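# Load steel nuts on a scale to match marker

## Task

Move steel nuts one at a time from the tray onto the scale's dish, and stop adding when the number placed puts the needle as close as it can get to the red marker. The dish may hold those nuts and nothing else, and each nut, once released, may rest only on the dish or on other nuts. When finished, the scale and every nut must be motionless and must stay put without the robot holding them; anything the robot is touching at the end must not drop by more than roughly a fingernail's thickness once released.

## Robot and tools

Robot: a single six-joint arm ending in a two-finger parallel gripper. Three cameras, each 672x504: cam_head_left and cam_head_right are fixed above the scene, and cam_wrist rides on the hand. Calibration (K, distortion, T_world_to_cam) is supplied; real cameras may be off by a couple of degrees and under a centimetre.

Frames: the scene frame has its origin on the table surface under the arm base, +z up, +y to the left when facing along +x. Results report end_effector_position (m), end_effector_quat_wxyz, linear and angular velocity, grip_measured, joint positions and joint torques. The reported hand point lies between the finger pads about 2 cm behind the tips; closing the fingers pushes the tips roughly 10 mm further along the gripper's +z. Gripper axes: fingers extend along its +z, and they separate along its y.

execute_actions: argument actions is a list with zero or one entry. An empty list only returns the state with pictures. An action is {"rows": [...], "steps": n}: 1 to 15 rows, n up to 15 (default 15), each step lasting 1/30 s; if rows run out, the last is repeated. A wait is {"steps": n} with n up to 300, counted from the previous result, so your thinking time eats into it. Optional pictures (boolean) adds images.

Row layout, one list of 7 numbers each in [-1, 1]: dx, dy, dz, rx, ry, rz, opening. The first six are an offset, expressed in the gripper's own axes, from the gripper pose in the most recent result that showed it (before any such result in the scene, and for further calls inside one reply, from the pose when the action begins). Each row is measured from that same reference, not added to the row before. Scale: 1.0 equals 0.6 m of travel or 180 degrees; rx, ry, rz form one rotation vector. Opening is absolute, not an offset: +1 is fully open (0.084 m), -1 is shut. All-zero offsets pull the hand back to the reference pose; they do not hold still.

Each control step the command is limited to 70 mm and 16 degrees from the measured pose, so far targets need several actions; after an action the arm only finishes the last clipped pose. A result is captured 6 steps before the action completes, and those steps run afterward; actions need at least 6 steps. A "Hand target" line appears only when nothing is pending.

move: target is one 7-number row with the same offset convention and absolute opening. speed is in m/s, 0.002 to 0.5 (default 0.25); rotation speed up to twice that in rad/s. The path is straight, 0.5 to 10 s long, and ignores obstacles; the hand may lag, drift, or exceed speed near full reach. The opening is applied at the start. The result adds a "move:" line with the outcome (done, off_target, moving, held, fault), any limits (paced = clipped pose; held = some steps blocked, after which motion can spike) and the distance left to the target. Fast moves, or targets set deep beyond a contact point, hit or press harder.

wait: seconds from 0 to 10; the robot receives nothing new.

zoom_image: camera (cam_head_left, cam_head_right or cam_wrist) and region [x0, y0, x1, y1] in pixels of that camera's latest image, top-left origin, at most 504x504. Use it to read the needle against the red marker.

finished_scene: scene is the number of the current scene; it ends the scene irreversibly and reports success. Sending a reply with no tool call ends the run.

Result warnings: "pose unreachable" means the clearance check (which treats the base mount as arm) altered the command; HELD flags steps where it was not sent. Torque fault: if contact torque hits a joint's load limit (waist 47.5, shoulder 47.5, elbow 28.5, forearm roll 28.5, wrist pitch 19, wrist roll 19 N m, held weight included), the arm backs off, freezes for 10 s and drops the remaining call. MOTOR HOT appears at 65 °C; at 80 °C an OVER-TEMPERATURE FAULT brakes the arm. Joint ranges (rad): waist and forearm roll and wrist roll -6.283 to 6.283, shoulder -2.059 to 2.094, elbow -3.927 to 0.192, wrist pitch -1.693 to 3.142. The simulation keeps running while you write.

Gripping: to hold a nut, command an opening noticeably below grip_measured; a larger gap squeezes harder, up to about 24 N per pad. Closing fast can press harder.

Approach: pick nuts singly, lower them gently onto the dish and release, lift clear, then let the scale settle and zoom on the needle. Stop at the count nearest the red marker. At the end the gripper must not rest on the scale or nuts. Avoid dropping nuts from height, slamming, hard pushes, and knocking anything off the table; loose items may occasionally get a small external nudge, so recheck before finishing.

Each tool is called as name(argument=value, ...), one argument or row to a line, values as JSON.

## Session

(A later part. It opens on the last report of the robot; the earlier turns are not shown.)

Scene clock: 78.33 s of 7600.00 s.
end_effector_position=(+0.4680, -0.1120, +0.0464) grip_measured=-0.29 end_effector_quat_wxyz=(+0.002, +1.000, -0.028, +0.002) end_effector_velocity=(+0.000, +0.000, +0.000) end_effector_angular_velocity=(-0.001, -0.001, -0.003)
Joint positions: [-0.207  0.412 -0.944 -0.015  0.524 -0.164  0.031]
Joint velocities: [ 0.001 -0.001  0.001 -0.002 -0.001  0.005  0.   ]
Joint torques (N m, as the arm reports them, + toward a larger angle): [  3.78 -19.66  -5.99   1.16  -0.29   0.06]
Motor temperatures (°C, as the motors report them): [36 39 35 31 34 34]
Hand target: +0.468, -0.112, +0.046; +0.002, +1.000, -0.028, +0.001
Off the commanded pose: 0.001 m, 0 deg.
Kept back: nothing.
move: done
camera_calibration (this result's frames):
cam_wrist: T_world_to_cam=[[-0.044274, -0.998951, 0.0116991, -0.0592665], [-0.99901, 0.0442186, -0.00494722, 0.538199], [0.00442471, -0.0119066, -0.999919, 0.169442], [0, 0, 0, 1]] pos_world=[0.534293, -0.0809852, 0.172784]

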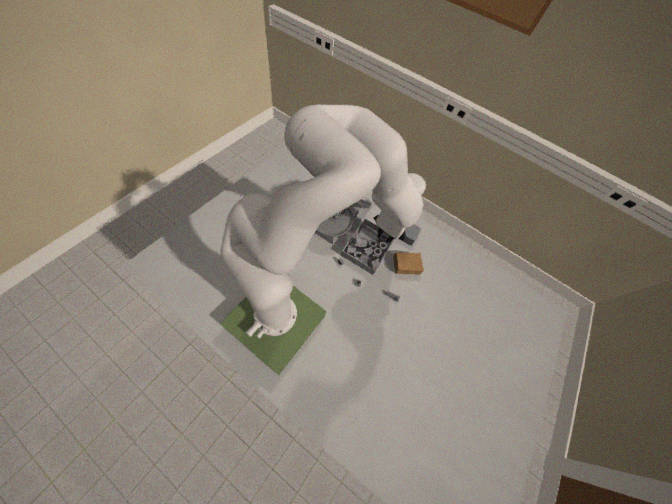

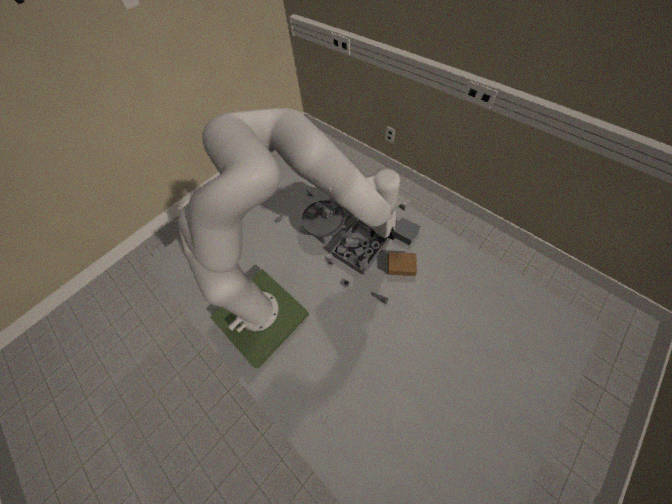

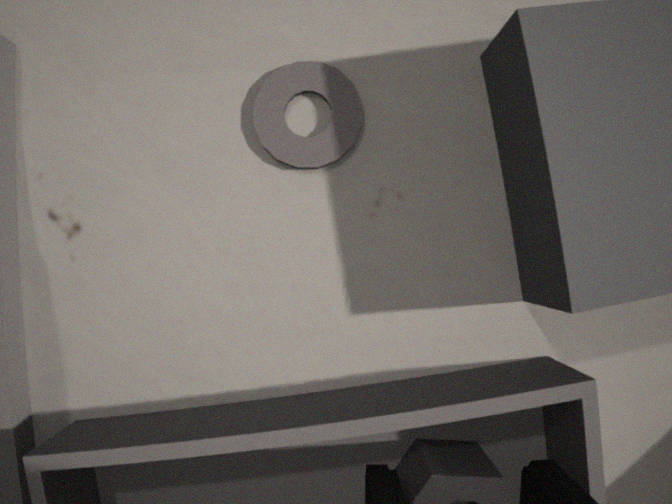

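move(
  target=[-0.01, 0.003, -0.012, 0, 0, 0, -0.05],
  speed=0.05,
)

zoom_image(
  camera="cam_wrist",
  region=[330, 340, 672, 504],
)

Scene clock: 79.30 s of 7600.00 s.
end_effector_position=(+0.4618, -0.1134, +0.0533) grip_measured=-0.06 end_effector_quat_wxyz=(+0.002, +1.000, -0.028, +0.002) end_effector_velocity=(-0.001, -0.001, +0.002) end_effector_angular_velocity=(-0.001, -0.001, +0.000)
Joint positions: [-0.212  0.381 -0.92  -0.015  0.532 -0.17   0.041]
Joint velocities: [-0.002 -0.008  0.006 -0.001  0.001 -0.001 -0.   ]
Joint torques (N m, as the arm reports them, + toward a larger angle): [  0.71 -23.91  -9.18   0.55  -2.2    0.02]
Motor temperatures (°C, as the motors report them): [36 39 35 31 34 34]
Hand target: +0.462, -0.113, +0.054; +0.002, +1.000, -0.028, +0.002
Off the commanded pose: 0.000 m, 0 deg.
Kept back: nothing.
move: done
camera_calibration (this result's frames):
cam_wrist: T_world_to_cam=[[-0.0442842, -0.998951, 0.0116232, -0.0609603], [-0.999011, 0.0442339, -0.00455461, 0.532126], [0.00403569, -0.0118134, -0.999922, 0.176564], [0, 0, 0, 1]] pos_world=[0.528187, -0.0823485, 0.179683]

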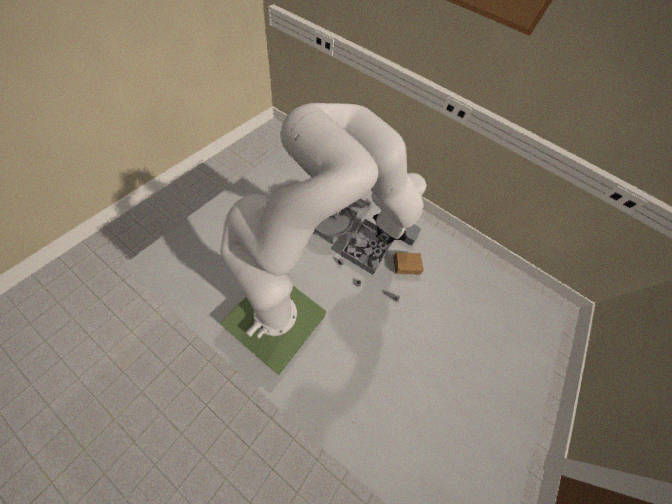

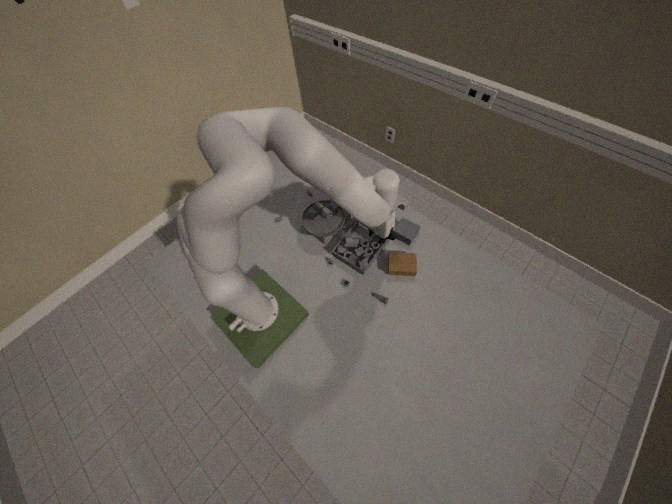

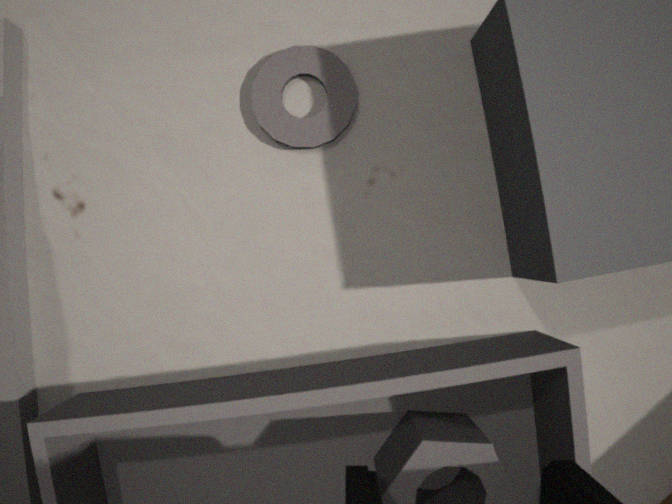

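Region (330, 340, 672, 504) of cam_wrist's 672x504 image, scaled by 1.474, with more detail than that image has; it fills the top 242 rows of this view, and the rest is white.

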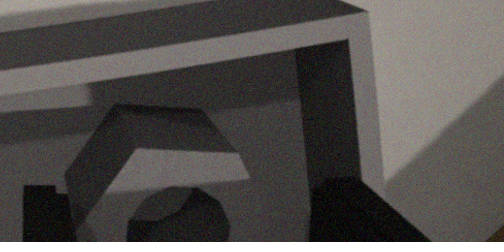

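move(
  target=[0.007, 0, 0.016, 0, 0, 0, -0.05],
  speed=0.03,
)

Scene clock: 80.53 s of 7600.00 s.
end_effector_position=(+0.4673, -0.1140, +0.0453) grip_measured=-0.06 end_effector_quat_wxyz=(+0.002, +1.000, -0.028, +0.003) end_effector_velocity=(+0.001, -0.000, -0.001) end_effector_angular_velocity=(+0.000, -0.000, -0.000)
Joint positions: [-0.211  0.413 -0.94  -0.016  0.516 -0.168  0.041]
Joint velocities: [-0.     0.004 -0.003  0.001 -0.002 -0.001  0.   ]
Joint torques (N m, as the arm reports them, + toward a larger angle): [  0.92 -18.6   -6.81   0.55  -1.85  -0.26]
Motor temperatures (°C, as the motors report them): [36 39 35 31 34 34]
Hand target: +0.466, -0.114, +0.044; +0.002, +1.000, -0.028, +0.002
Off the commanded pose: 0.002 m, 0 deg.
Kept back: nothing.
move: done
camera_calibration (this result's frames):
cam_wrist: T_world_to_cam=[[-0.0444093, -0.998937, 0.0123277, -0.0612049], [-0.998985, 0.044311, -0.00813585, 0.537727], [0.00758096, -0.0126765, -0.999891, 0.166802], [0, 0, 0, 1]] pos_world=[0.533199, -0.0828526, 0.171914]

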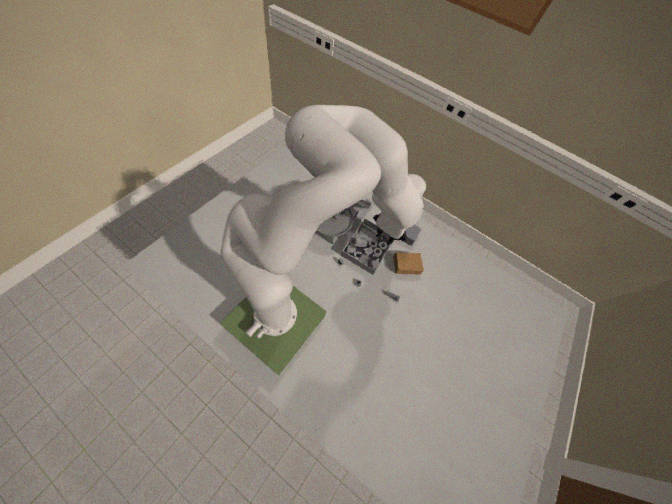

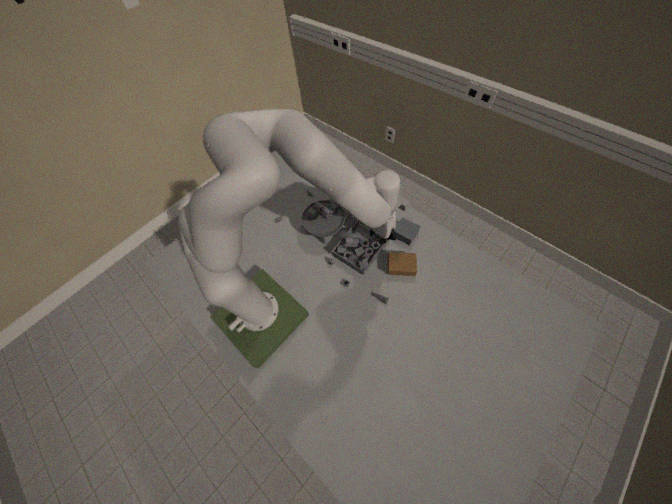

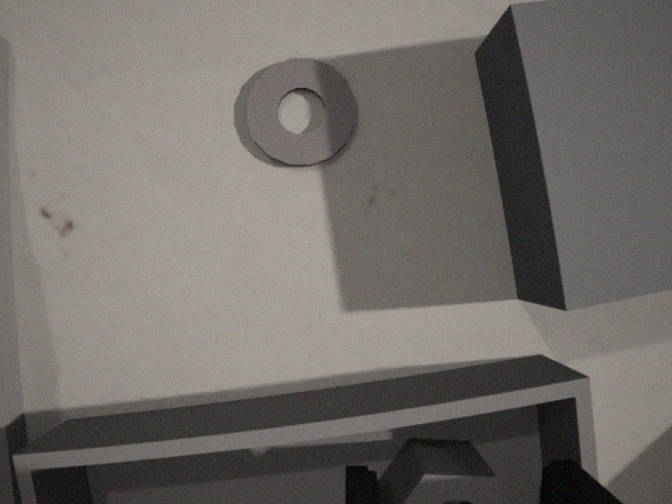

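execute_actions(
  actions=[
    {"rows": [[0,0,-0.004,0,-0.001,0,-0.05],[0,0,-0.005,0,-0.001,0,-0.05],[0.002,0,-0.005,0,-0.001,0,-0.05],[0.004,-0.001,-0.005,0,-0.001,0,-0.05],[0.006,-0.002,-0.005,0,-0.001,0,-0.05],[0.008,-0.002,-0.005,0,-0.001,0,-0.05],[0.009,-0.002,-0.005,0,-0.001,0,-0.05],[0.009,-0.002,-0.004,0,-0.001,0,-0.05],[0.009,-0.002,-0.003,0,-0.001,0,-0.05],[0.009,-0.002,-0.002,0,-0.001,0,-0.05],[0.009,-0.002,-0.001,0,-0.001,0,-0.05],[0.009,-0.002,0.0,0,-0.001,0,-0.05],[0.009,-0.002,0.001,0,-0.001,0,-0.05],[0.009,-0.002,0.002,0,-0.001,0,-0.05],[0.009,-0.002,0.003,0,-0.001,0,-0.05]], "steps": 15},
  ],
)

execute_actions(
  actions=[
    {"steps": 12},
  ],
  pictures=true,
)

Scene clock: 81.70 s of 7600.00 s.
end_effector_position=(+0.4684, -0.1129, +0.0456) grip_measured=-0.06 end_effector_quat_wxyz=(+0.001, +1.000, -0.028, -0.002) end_effector_velocity=(+0.020, +0.005, +0.001) end_effector_angular_velocity=(+0.001, -0.001, +0.003)
Joint positions: [-0.208  0.419 -0.953 -0.016  0.534 -0.164  0.041]
Joint velocities: [ 0.02   0.043 -0.075  0.003  0.031  0.015 -0.   ]
Joint torques (N m, as the arm reports them, + toward a larger angle): [  2.03 -20.84  -7.17   0.53  -1.99  -0.22]
Motor temperatures (°C, as the motors report them): [36 39 35 31 34 34]
Steps of this call (steps 1 to 26: nothing new was sent; steps 27 to 35: the first 9 steps of this action). Readings (end_effector_position):
27: (+0.4668, -0.1138, +0.0444)
28: (+0.4667, -0.1138, +0.0448)
30: (+0.4666, -0.1137, +0.0454)
34: (+0.4677, -0.1131, +0.0455)
35: the state above

Scene clock: 82.10 s of 7600.00 s.
end_effector_position=(+0.4736, -0.1133, +0.0448) grip_measured=-0.06 end_effector_quat_wxyz=(+0.002, +1.000, -0.028, +0.003) end_effector_velocity=(+0.001, -0.000, -0.002) end_effector_angular_velocity=(-0.000, -0.002, -0.001)
Joint positions: [-0.206  0.429 -0.965 -0.017  0.526 -0.163  0.041]
Joint velocities: [-0.     0.006 -0.003 -0.    -0.005  0.001  0.   ]
Joint torques (N m, as the arm reports them, + toward a larger angle): [  1.   -16.55  -6.16   0.58  -1.59  -0.22]
Motor temperatures (°C, as the motors report them): [36 39 35 31 34 34]
Hand target: +0.473, -0.113, +0.044; +0.002, +1.000, -0.028, +0.002
Off the commanded pose: 0.002 m, 0 deg.
Kept back: nothing.
Steps of this call (steps 1 to 6: the last 6 steps of your previous action; steps 7 to 12: nothing new was sent). Readings (end_effector_position):
1: (+0.4691, -0.1127, +0.0456)
2: (+0.4697, -0.1127, +0.0455)
4: (+0.4709, -0.1127, +0.0454)
8: (+0.4729, -0.1131, +0.0450)
12: the state above
camera_calibration (this result's frames):
cam_wrist: T_world_to_cam=[[-0.0443656, -0.998934, 0.0127532, -0.0602331], [-0.998992, 0.0442746, -0.00733632, 0.543958], [0.00676385, -0.0130659, -0.999892, 0.166621], [0, 0, 0, 1]] pos_world=[0.53961, -0.0820754, 0.171361]

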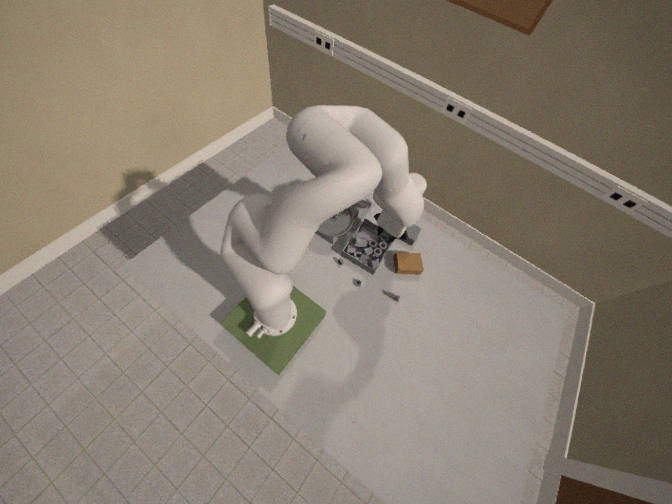

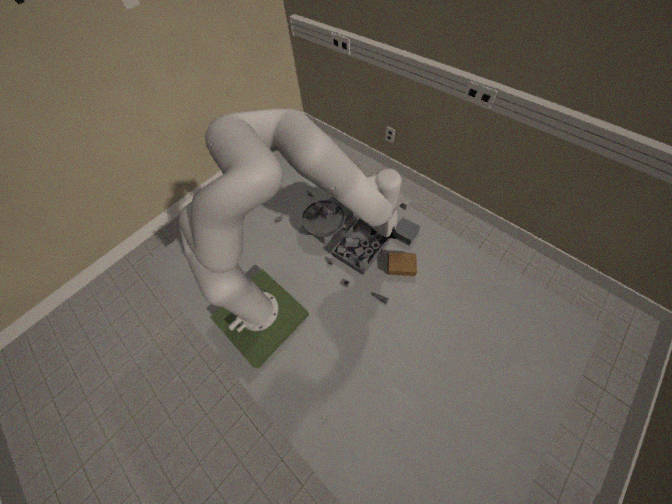

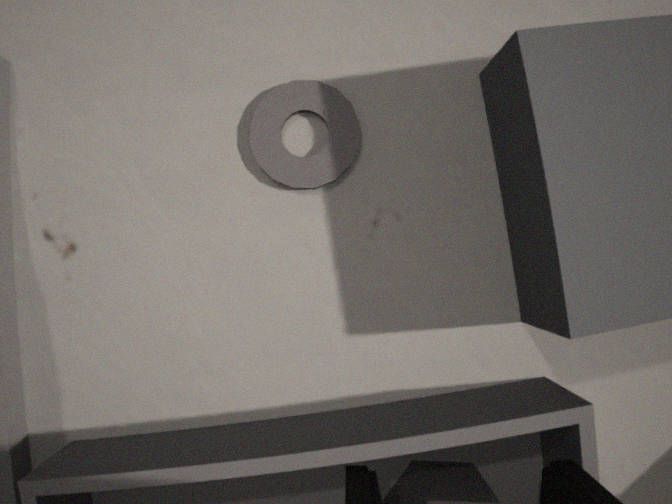

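move(
  target=[-0.21, -0.003, -0.208, 0, -0.0015, -0.0178, -0.1],
  speed=0.3,
)

Scene clock: 83.63 s of 7600.00 s.
end_effector_position=(+0.3470, -0.1035, +0.1681) grip_measured=-0.11 end_effector_quat_wxyz=(+0.002, +1.000, -0.000, +0.000) end_effector_velocity=(-0.001, +0.000, +0.003) end_effector_angular_velocity=(+0.000, -0.003, +0.000)
Joint positions: [-0.257 -0.235 -0.56  -0.013  0.791 -0.274  0.039]
Joint velocities: [ 0.    -0.011  0.003  0.001  0.005 -0.001 -0.   ]
Joint torques (N m, as the arm reports them, + toward a larger angle): [  1.02 -14.31 -10.74   0.46  -2.14  -0.16]
Motor temperatures (°C, as the motors report them): [36 39 35 31 34 34]
Hand target: +0.347, -0.104, +0.169; +0.002, +1.000, -0.000, +0.000
Off the commanded pose: 0.001 m, 0 deg.
Kept back: nothing.
move: done
camera_calibration (this result's frames):
cam_wrist: T_world_to_cam=[[0.0112661, -0.999853, 0.0129069, -0.0771053], [-0.999935, -0.0112862, -0.00148523, 0.411605], [0.00163068, -0.0128893, -0.999916, 0.292682], [0, 0, 0, 1]] pos_world=[0.41197, -0.0686761, 0.294264]

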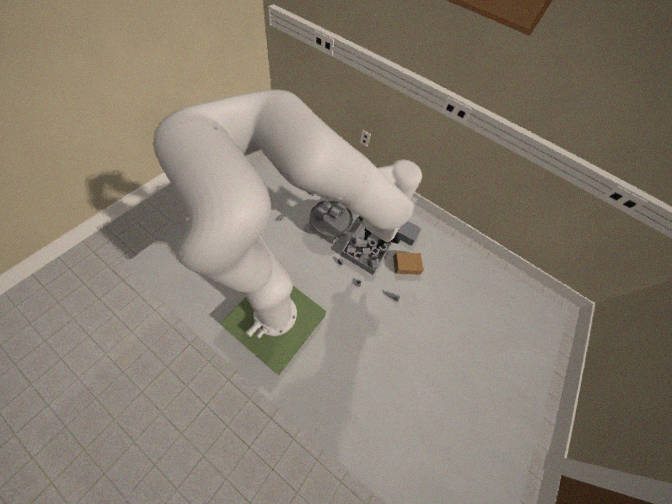

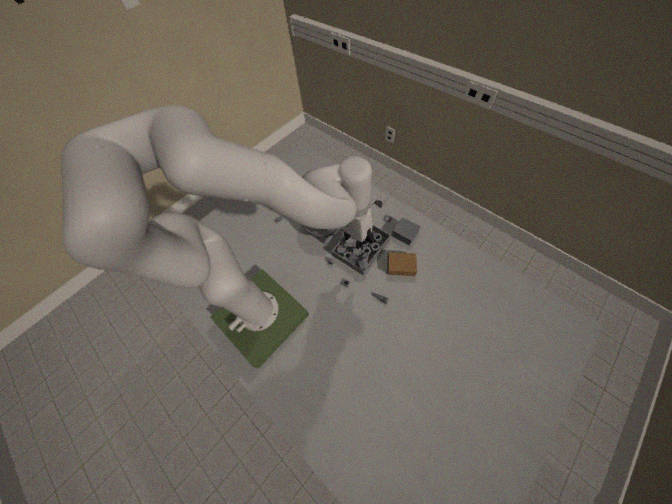

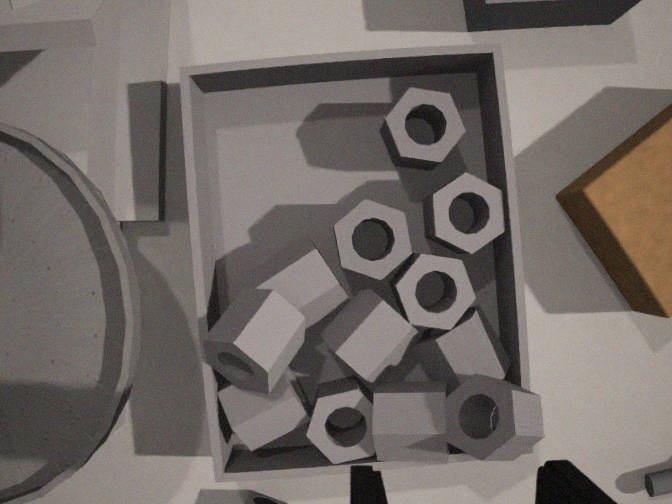

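zoom_image(
  camera="cam_wrist",
  region=[280, 30, 540, 350],
)

zoom_image(
  camera="cam_wrist",
  region=[180, 220, 560, 504],
)

Region (280, 30, 540, 350) of cam_wrist's 672x504 image, scaled by 1.575, with more detail than that image has; it fills the left 410 columns of this view, and the rest is white.

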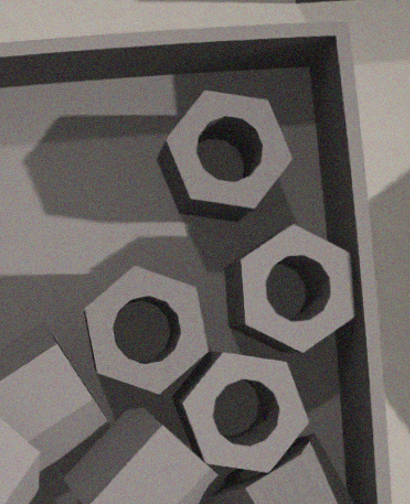

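Region (180, 220, 560, 504) of cam_wrist's 672x504 image, scaled by 1.326, with more detail than that image has; it fills the top 377 rows of this view, and the rest is white.

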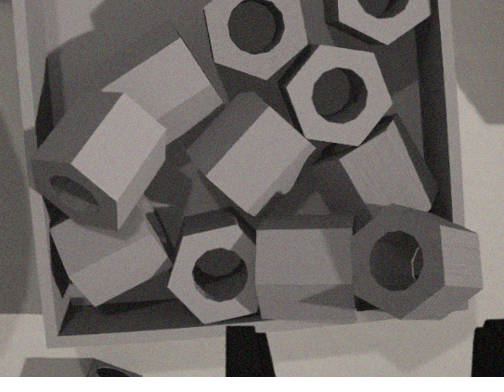

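move(
  target=[0.0315, -0.1131, 0.122, 0, 0, 0.186, -0.05],
  speed=0.3,
)

Scene clock: 87.80 s of 7600.00 s.
end_effector_position=(+0.3664, -0.0362, +0.0950) grip_measured=-0.06 end_effector_quat_wxyz=(+0.002, +0.958, -0.288, +0.001) end_effector_velocity=(-0.000, +0.001, -0.002) end_effector_angular_velocity=(-0.005, +0.003, -0.011)
Joint positions: [-0.068 -0.017 -0.523 -0.019  0.537  0.505  0.041]
Joint velocities: [ 0.005  0.006 -0.    -0.011 -0.003  0.025 -0.   ]
Joint torques (N m, as the arm reports them, + toward a larger angle): [  0.77 -16.61  -9.13   0.35  -2.02  -0.08]
Motor temperatures (°C, as the motors report them): [36 39 35 31 34 34]
Hand target: +0.366, -0.036, +0.095; +0.002, +0.958, -0.288, +0.001
Off the commanded pose: 0.001 m, 0 deg.
Kept back: nothing.
move: done
camera_calibration (this result's frames):
cam_wrist: T_world_to_cam=[[-0.541281, -0.840765, 0.0113665, 0.199257], [-0.840838, 0.541268, -0.00450395, 0.393581], [-0.00236556, -0.0119953, -0.999925, 0.221939], [0, 0, 0, 1]] pos_world=[0.439317, -0.0428421, 0.22143]

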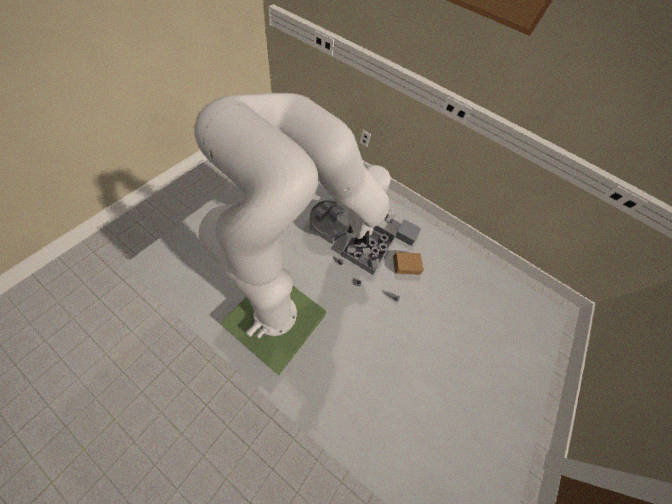

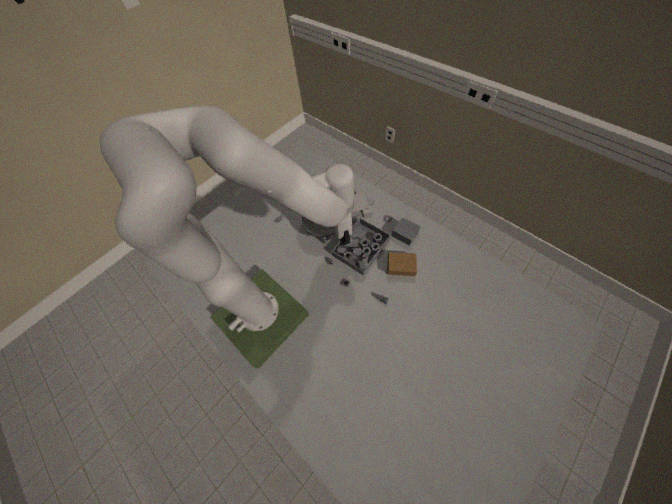

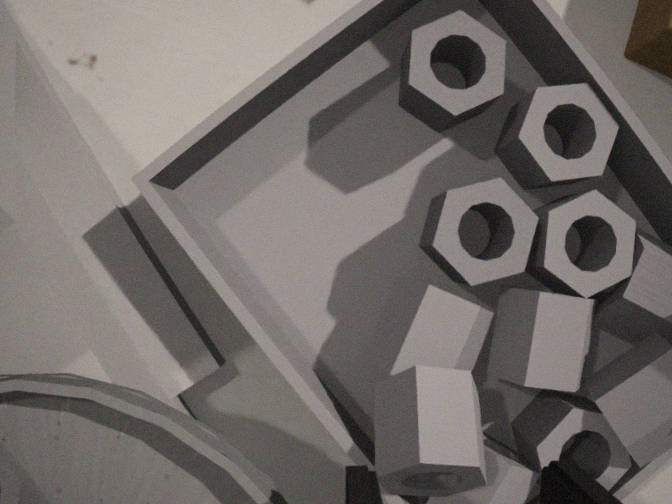

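move(
  target=[0.0133, 0.0017, 0.0785, 0, 0, 0, -0.05],
  speed=0.1,
)

Scene clock: 89.17 s of 7600.00 s.
end_effector_position=(+0.3766, -0.0419, +0.0517) grip_measured=-0.06 end_effector_quat_wxyz=(+0.001, +0.958, -0.287, +0.007) end_effector_velocity=(-0.002, -0.000, -0.003) end_effector_angular_velocity=(-0.000, +0.005, +0.001)
Joint positions: [-0.083  0.15  -0.547 -0.025  0.382  0.497  0.042]
Joint velocities: [-0.002  0.009  0.001 -0.002 -0.005 -0.     0.   ]
Joint torques (N m, as the arm reports them, + toward a larger angle): [ 0.61 -2.62 -1.01  0.21  0.3   0.22]
Motor temperatures (°C, as the motors report them): [36 39 35 31 34 34]
Hand target: +0.372, -0.042, +0.048; +0.002, +0.958, -0.288, +0.001
Off the commanded pose: 0.006 m, 1 deg.
Kept back: nothing.
move: off_target
camera_calibration (this result's frames):
cam_wrist: T_world_to_cam=[[-0.54092, -0.841052, 0.00603116, 0.200662], [-0.841028, 0.540801, -0.0143777, 0.405675], [0.00883076, -0.0128496, -0.999878, 0.174291], [0, 0, 0, 1]] pos_world=[0.448187, -0.0483824, 0.178892]

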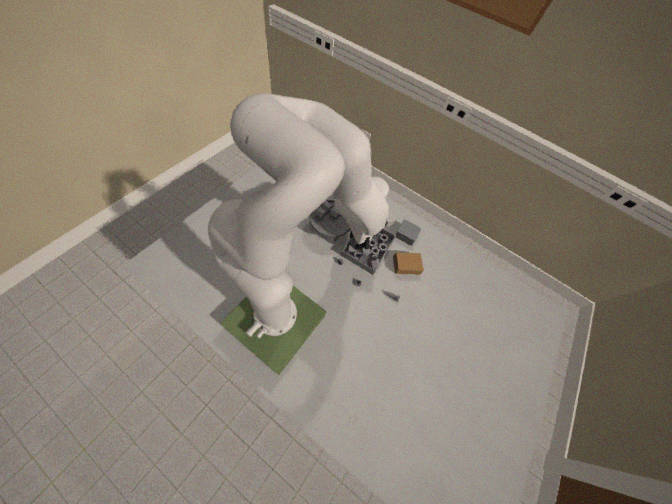

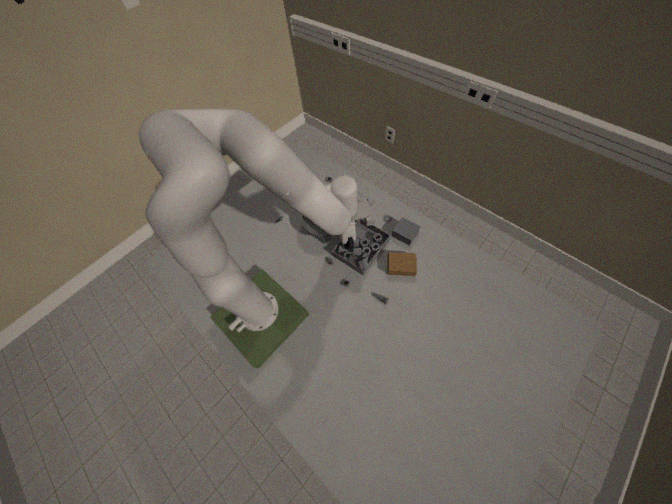

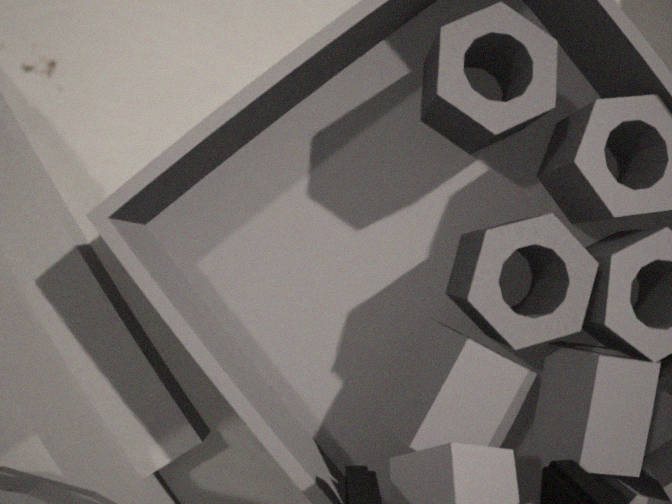

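Pressing hard; back off.

move(
  target=[-0.005, -0.004, -0.007, 0, -0.003, 0, -0.05],
  speed=0.05,
)

Scene clock: 90.10 s of 7600.00 s.
end_effector_position=(+0.3723, -0.0379, +0.0535) grip_measured=-0.06 end_effector_quat_wxyz=(+0.000, +0.958, -0.287, -0.002) end_effector_velocity=(+0.001, +0.001, +0.003) end_effector_angular_velocity=(+0.001, -0.000, +0.001)
Joint positions: [-0.074  0.138 -0.544 -0.013  0.408  0.494  0.041]
Joint velocities: [ 0.002 -0.008 -0.001  0.003  0.009 -0.002 -0.   ]
Joint torques (N m, as the arm reports them, + toward a larger angle): [  1.55 -13.86  -5.1    0.46  -0.28  -0.15]
Motor temperatures (°C, as the motors report them): [36 39 35 31 34 34]
Hand target: +0.375, -0.038, +0.056; -0.001, +0.958, -0.287, +0.002
Off the commanded pose: 0.004 m, 0 deg.
Kept back: nothing.
move: off_target
camera_calibration (this result's frames):
cam_wrist: T_world_to_cam=[[-0.540501, -0.841287, 0.00973313, 0.201296], [-0.841314, 0.540543, 0.00208972, 0.399131], [-0.00701923, -0.00705912, -0.99995, 0.182364], [0, 0, 0, 1]] pos_world=[0.445875, -0.0451122, 0.179561]

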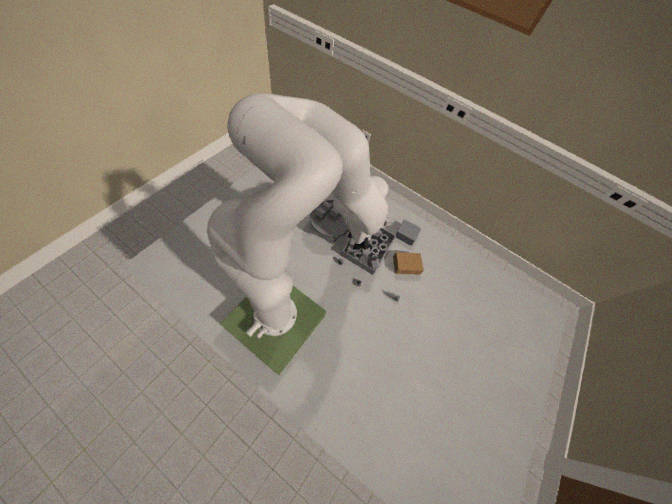

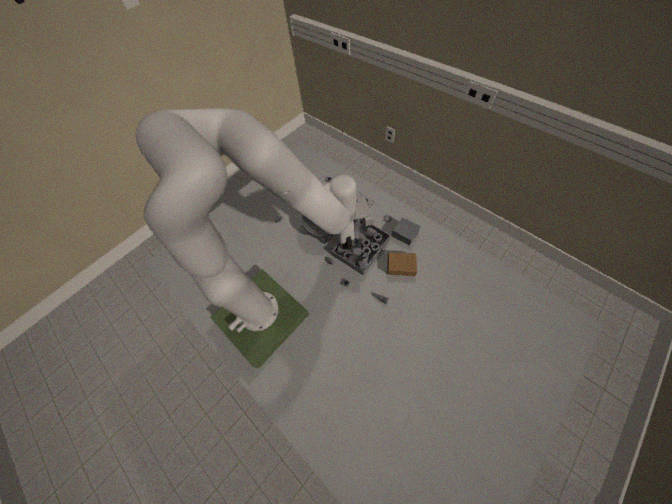

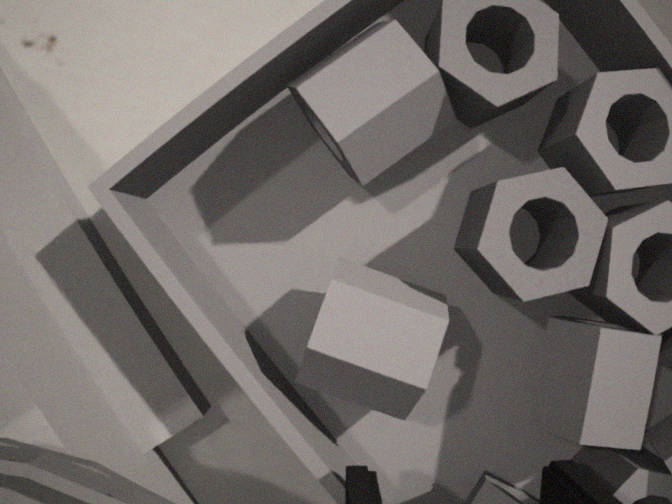

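move(
  target=[0, 0, -0.03, 0, 0.001, 0, -0.05],
  speed=0.1,
)

Scene clock: 91.13 s of 7600.00 s.
end_effector_position=(+0.3723, -0.0380, +0.0713) grip_measured=-0.06 end_effector_quat_wxyz=(+0.001, +0.958, -0.287, -0.001) end_effector_velocity=(+0.001, -0.000, +0.002) end_effector_angular_velocity=(-0.000, -0.002, +0.000)
Joint positions: [-0.073  0.077 -0.541 -0.015  0.463  0.497  0.041]
Joint velocities: [-0.    -0.004 -0.001 -0.     0.003 -0.    -0.   ]
Joint torques (N m, as the arm reports them, + toward a larger angle): [  1.08 -17.35  -8.43   0.59  -1.95  -0.12]
Motor temperatures (°C, as the motors report them): [36 39 35 31 34 34]
Hand target: +0.372, -0.038, +0.072; +0.001, +0.958, -0.287, -0.000
Off the commanded pose: 0.000 m, 0 deg.
Kept back: nothing.
move: done
camera_calibration (this result's frames):
cam_wrist: T_world_to_cam=[[-0.540561, -0.841245, 0.0100283, 0.201056], [-0.841291, 0.540582, -0.000783287, 0.399259], [-0.0047622, -0.00886017, -0.999949, 0.199174], [0, 0, 0, 1]] pos_world=[0.445525, -0.0449302, 0.197461]

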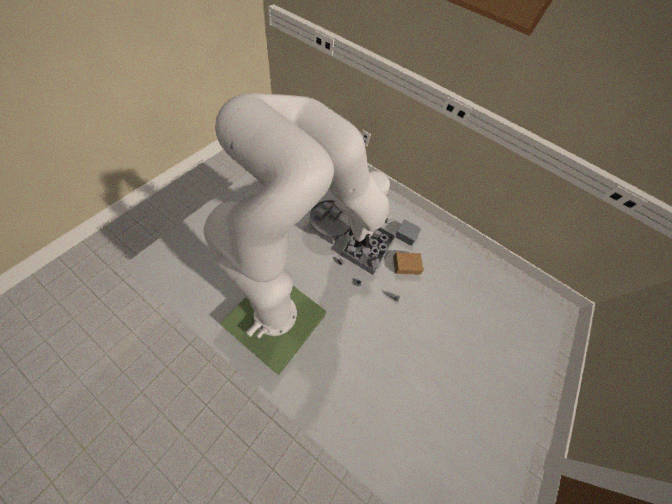

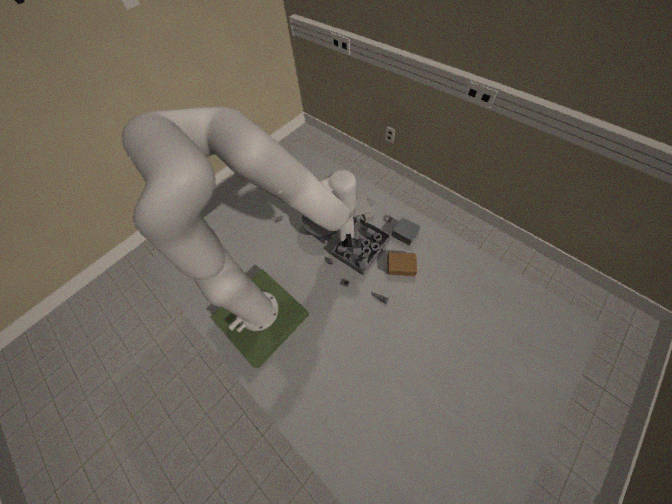

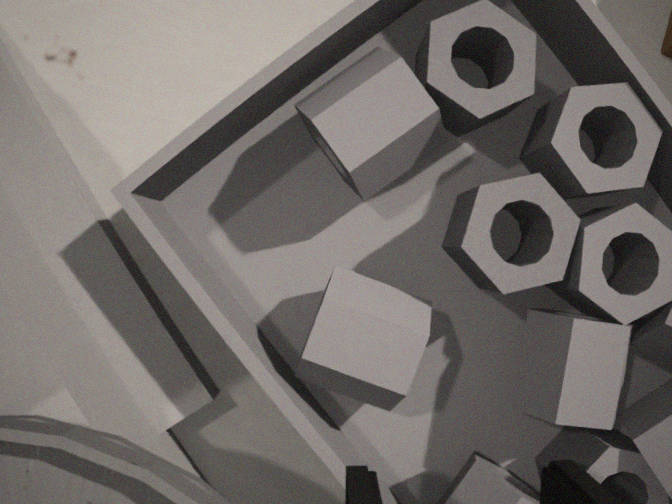

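zoom_image(
  camera="cam_wrist",
  region=[200, 200, 540, 504],
)

Region (200, 200, 540, 504) of cam_wrist's 672x504 image, scaled by 1.482, with more detail than that image has; it fills the top 451 rows of this view, and the rest is white.

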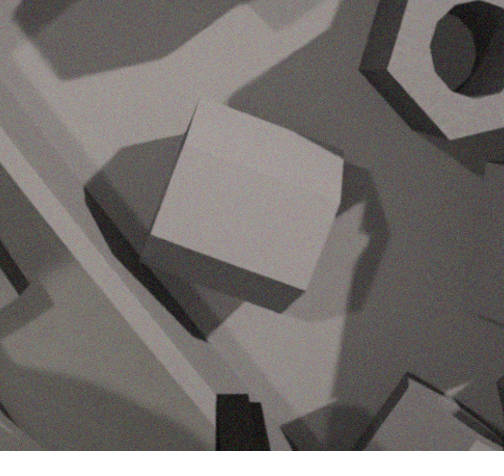

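move(
  target=[0.0765, -0.0323, 0.025, 0, 0, 0.11, -0.22],
  speed=0.2,
)

Scene clock: 93.07 s of 7600.00 s.
end_effector_position=(+0.4210, -0.0472, +0.0563) grip_measured=-0.24 end_effector_quat_wxyz=(+0.001, +0.894, -0.447, -0.000) end_effector_velocity=(+0.002, -0.000, -0.001) end_effector_angular_velocity=(-0.003, +0.003, -0.011)
Joint positions: [-0.083  0.249 -0.723 -0.014  0.473  0.83   0.034]
Joint velocities: [ 0.001  0.007 -0.008 -0.007  0.004  0.018 -0.   ]
Joint torques (N m, as the arm reports them, + toward a larger angle): [  0.75 -21.3   -8.66   0.6   -2.19   0.01]
Motor temperatures (°C, as the motors report them): [36 39 35 31 34 34]
Hand target: +0.421, -0.047, +0.056; +0.001, +0.894, -0.448, -0.000
Off the commanded pose: 0.000 m, 0 deg.
Kept back: nothing.
move: done
camera_calibration (this result's frames):
cam_wrist: T_world_to_cam=[[-0.792926, -0.609238, 0.00980683, 0.33702], [-0.609277, 0.792956, -0.00127667, 0.359517], [-0.00699859, -0.00698738, -0.999951, 0.185434], [0, 0, 0, 1]] pos_world=[0.487575, -0.0784598, 0.182579]

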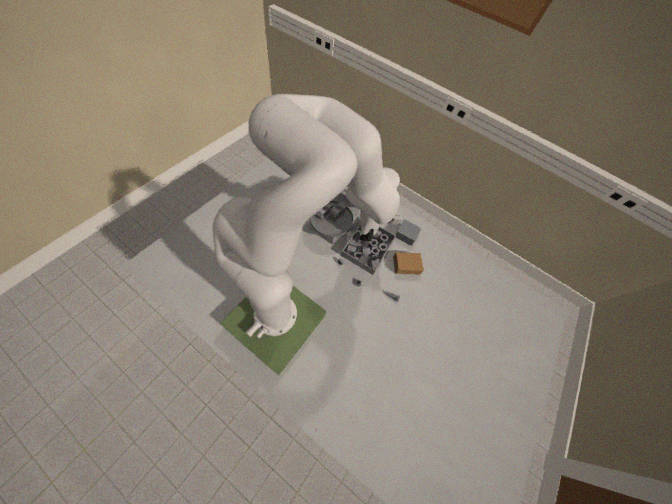

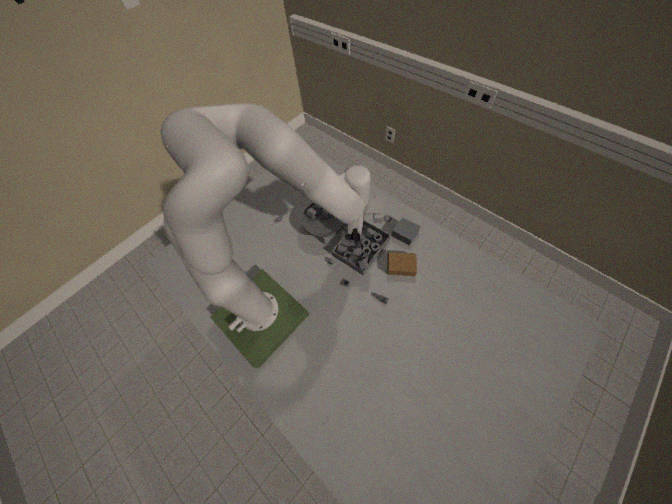

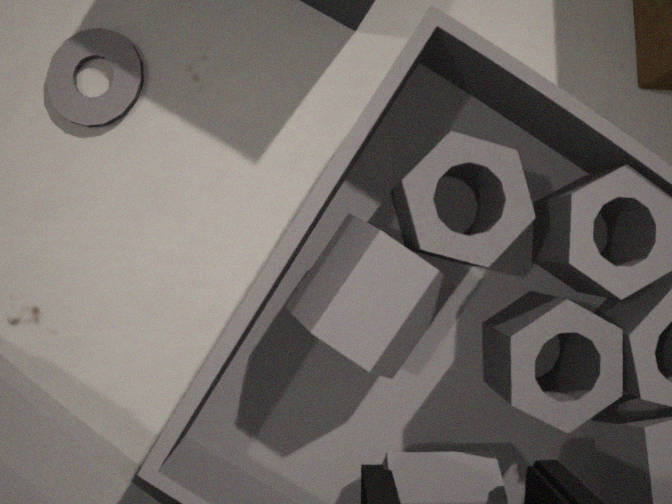

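move(
  target=[0, 0, 0.021, 0, 0, 0, -0.2],
  speed=0.04,
)

Scene clock: 94.07 s of 7600.00 s.
end_effector_position=(+0.4211, -0.0472, +0.0439) grip_measured=-0.22 end_effector_quat_wxyz=(+0.001, +0.894, -0.447, -0.000) end_effector_velocity=(+0.000, +0.000, -0.002) end_effector_angular_velocity=(+0.000, -0.000, -0.000)
Joint positions: [-0.084  0.286 -0.725 -0.015  0.438  0.83   0.035]
Joint velocities: [ 0.     0.006 -0.001  0.001 -0.005 -0.    -0.   ]
Joint torques (N m, as the arm reports them, + toward a larger angle): [  1.05 -21.19  -8.36   0.46  -2.07  -0.12]
Motor temperatures (°C, as the motors report them): [36 39 35 31 34 34]
Hand target: +0.421, -0.047, +0.044; +0.001, +0.894, -0.447, -0.000
Off the commanded pose: 0.000 m, 0 deg.
Kept back: nothing.
move: done
camera_calibration (this result's frames):
cam_wrist: T_world_to_cam=[[-0.792915, -0.609256, 0.00969564, 0.337175], [-0.609294, 0.792944, -0.00129334, 0.359516], [-0.00690012, -0.006933, -0.999952, 0.173011], [0, 0, 0, 1]] pos_world=[0.487595, -0.0784507, 0.170199]

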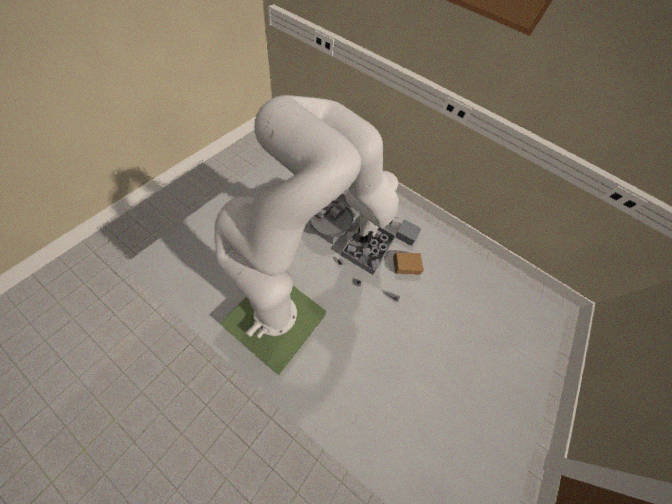

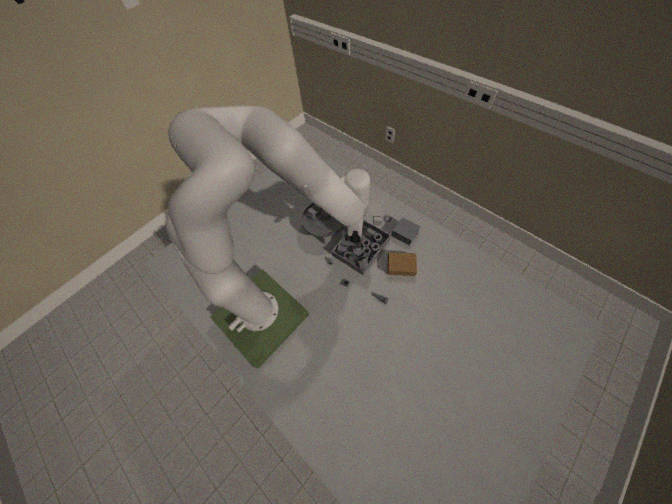

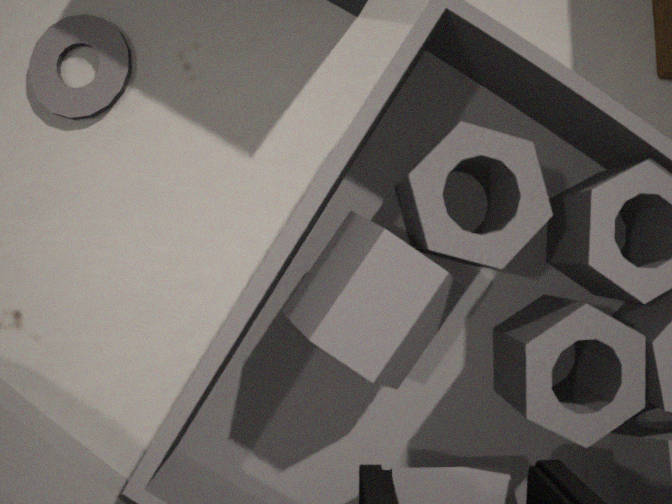

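execute_actions(
  actions=[
    {"rows": [[0,0,0.003,0,0,0,-0.2],[0,0,0.006,0,0,0,-0.2],[0,0,0.009,0,0,0,-0.2],[0,0,0.012,0,0,0,-0.2],[0,0,0.013,0,0,0,-0.2],[0,0,0.013,0,0,0,-0.2],[0,0,0.013,0,0,0,-0.2],[0,0,0.013,0,0,0,-0.25],[0,0,0.013,0,0,0,-0.3],[0,0,0.013,0,0,0,-0.35],[0,0,0.013,0,0,0,-0.45],[0,0,0.013,0,0,0,-0.6]], "steps": 15},
  ],
)

execute_actions(
  actions=[
    {"steps": 8},
  ],
)

Scene clock: 96.03 s of 7600.00 s.
end_effector_position=(+0.4205, -0.0471, +0.0369) grip_measured=-0.27 end_effector_quat_wxyz=(+0.001, +0.894, -0.447, -0.001) end_effector_velocity=(+0.003, +0.001, -0.011) end_effector_angular_velocity=(-0.001, -0.008, +0.002)
Joint positions: [-0.084  0.307 -0.726 -0.015  0.42   0.831  0.032]
Joint velocities: [ 0.002  0.039 -0.007 -0.001 -0.039  0.001 -0.05 ]
Joint torques (N m, as the arm reports them, + toward a larger angle): [  0.7  -21.62  -8.36   0.25  -1.92   0.02]
Motor temperatures (°C, as the motors report them): [36 39 35 31 34 34]
Steps of this call (steps 1 to 50: nothing new was sent; steps 51 to 59: the first 9 steps of this action). Readings (end_effector_position):
51: (+0.4210, -0.0472, +0.0437)
52: (+0.4212, -0.0472, +0.0435)
54: (+0.4214, -0.0472, +0.0421)
58: (+0.4206, -0.0471, +0.0374)
59: the state above

Scene clock: 96.30 s of 7600.00 s.
end_effector_position=(+0.4211, -0.0472, +0.0366) grip_measured=-0.33 end_effector_quat_wxyz=(+0.001, +0.894, -0.447, -0.000) end_effector_velocity=(+0.001, -0.000, -0.000) end_effector_angular_velocity=(-0.001, -0.002, +0.000)
Joint positions: [-0.084  0.309 -0.727 -0.015  0.417  0.831  0.03 ]
Joint velocities: [-0.     0.002 -0.001 -0.001 -0.003  0.001  0.   ]
Joint torques (N m, as the arm reports them, + toward a larger angle): [  1.02 -18.76  -8.2    0.25  -3.03  -0.06]
Motor temperatures (°C, as the motors report them): [36 39 35 31 34 34]
Hand target: +0.421, -0.047, +0.036; +0.001, +0.894, -0.447, -0.000
Off the commanded pose: 0.000 m, 0 deg.
Kept back: nothing.
Steps of this call (steps 1 to 6: the last 6 steps of your previous action; steps 7 to 8: nothing new was sent). Readings (end_effector_position):
1: (+0.4208, -0.0471, +0.0367)
2: (+0.4210, -0.0471, +0.0366)
4: (+0.4210, -0.0472, +0.0366)
8: the state above


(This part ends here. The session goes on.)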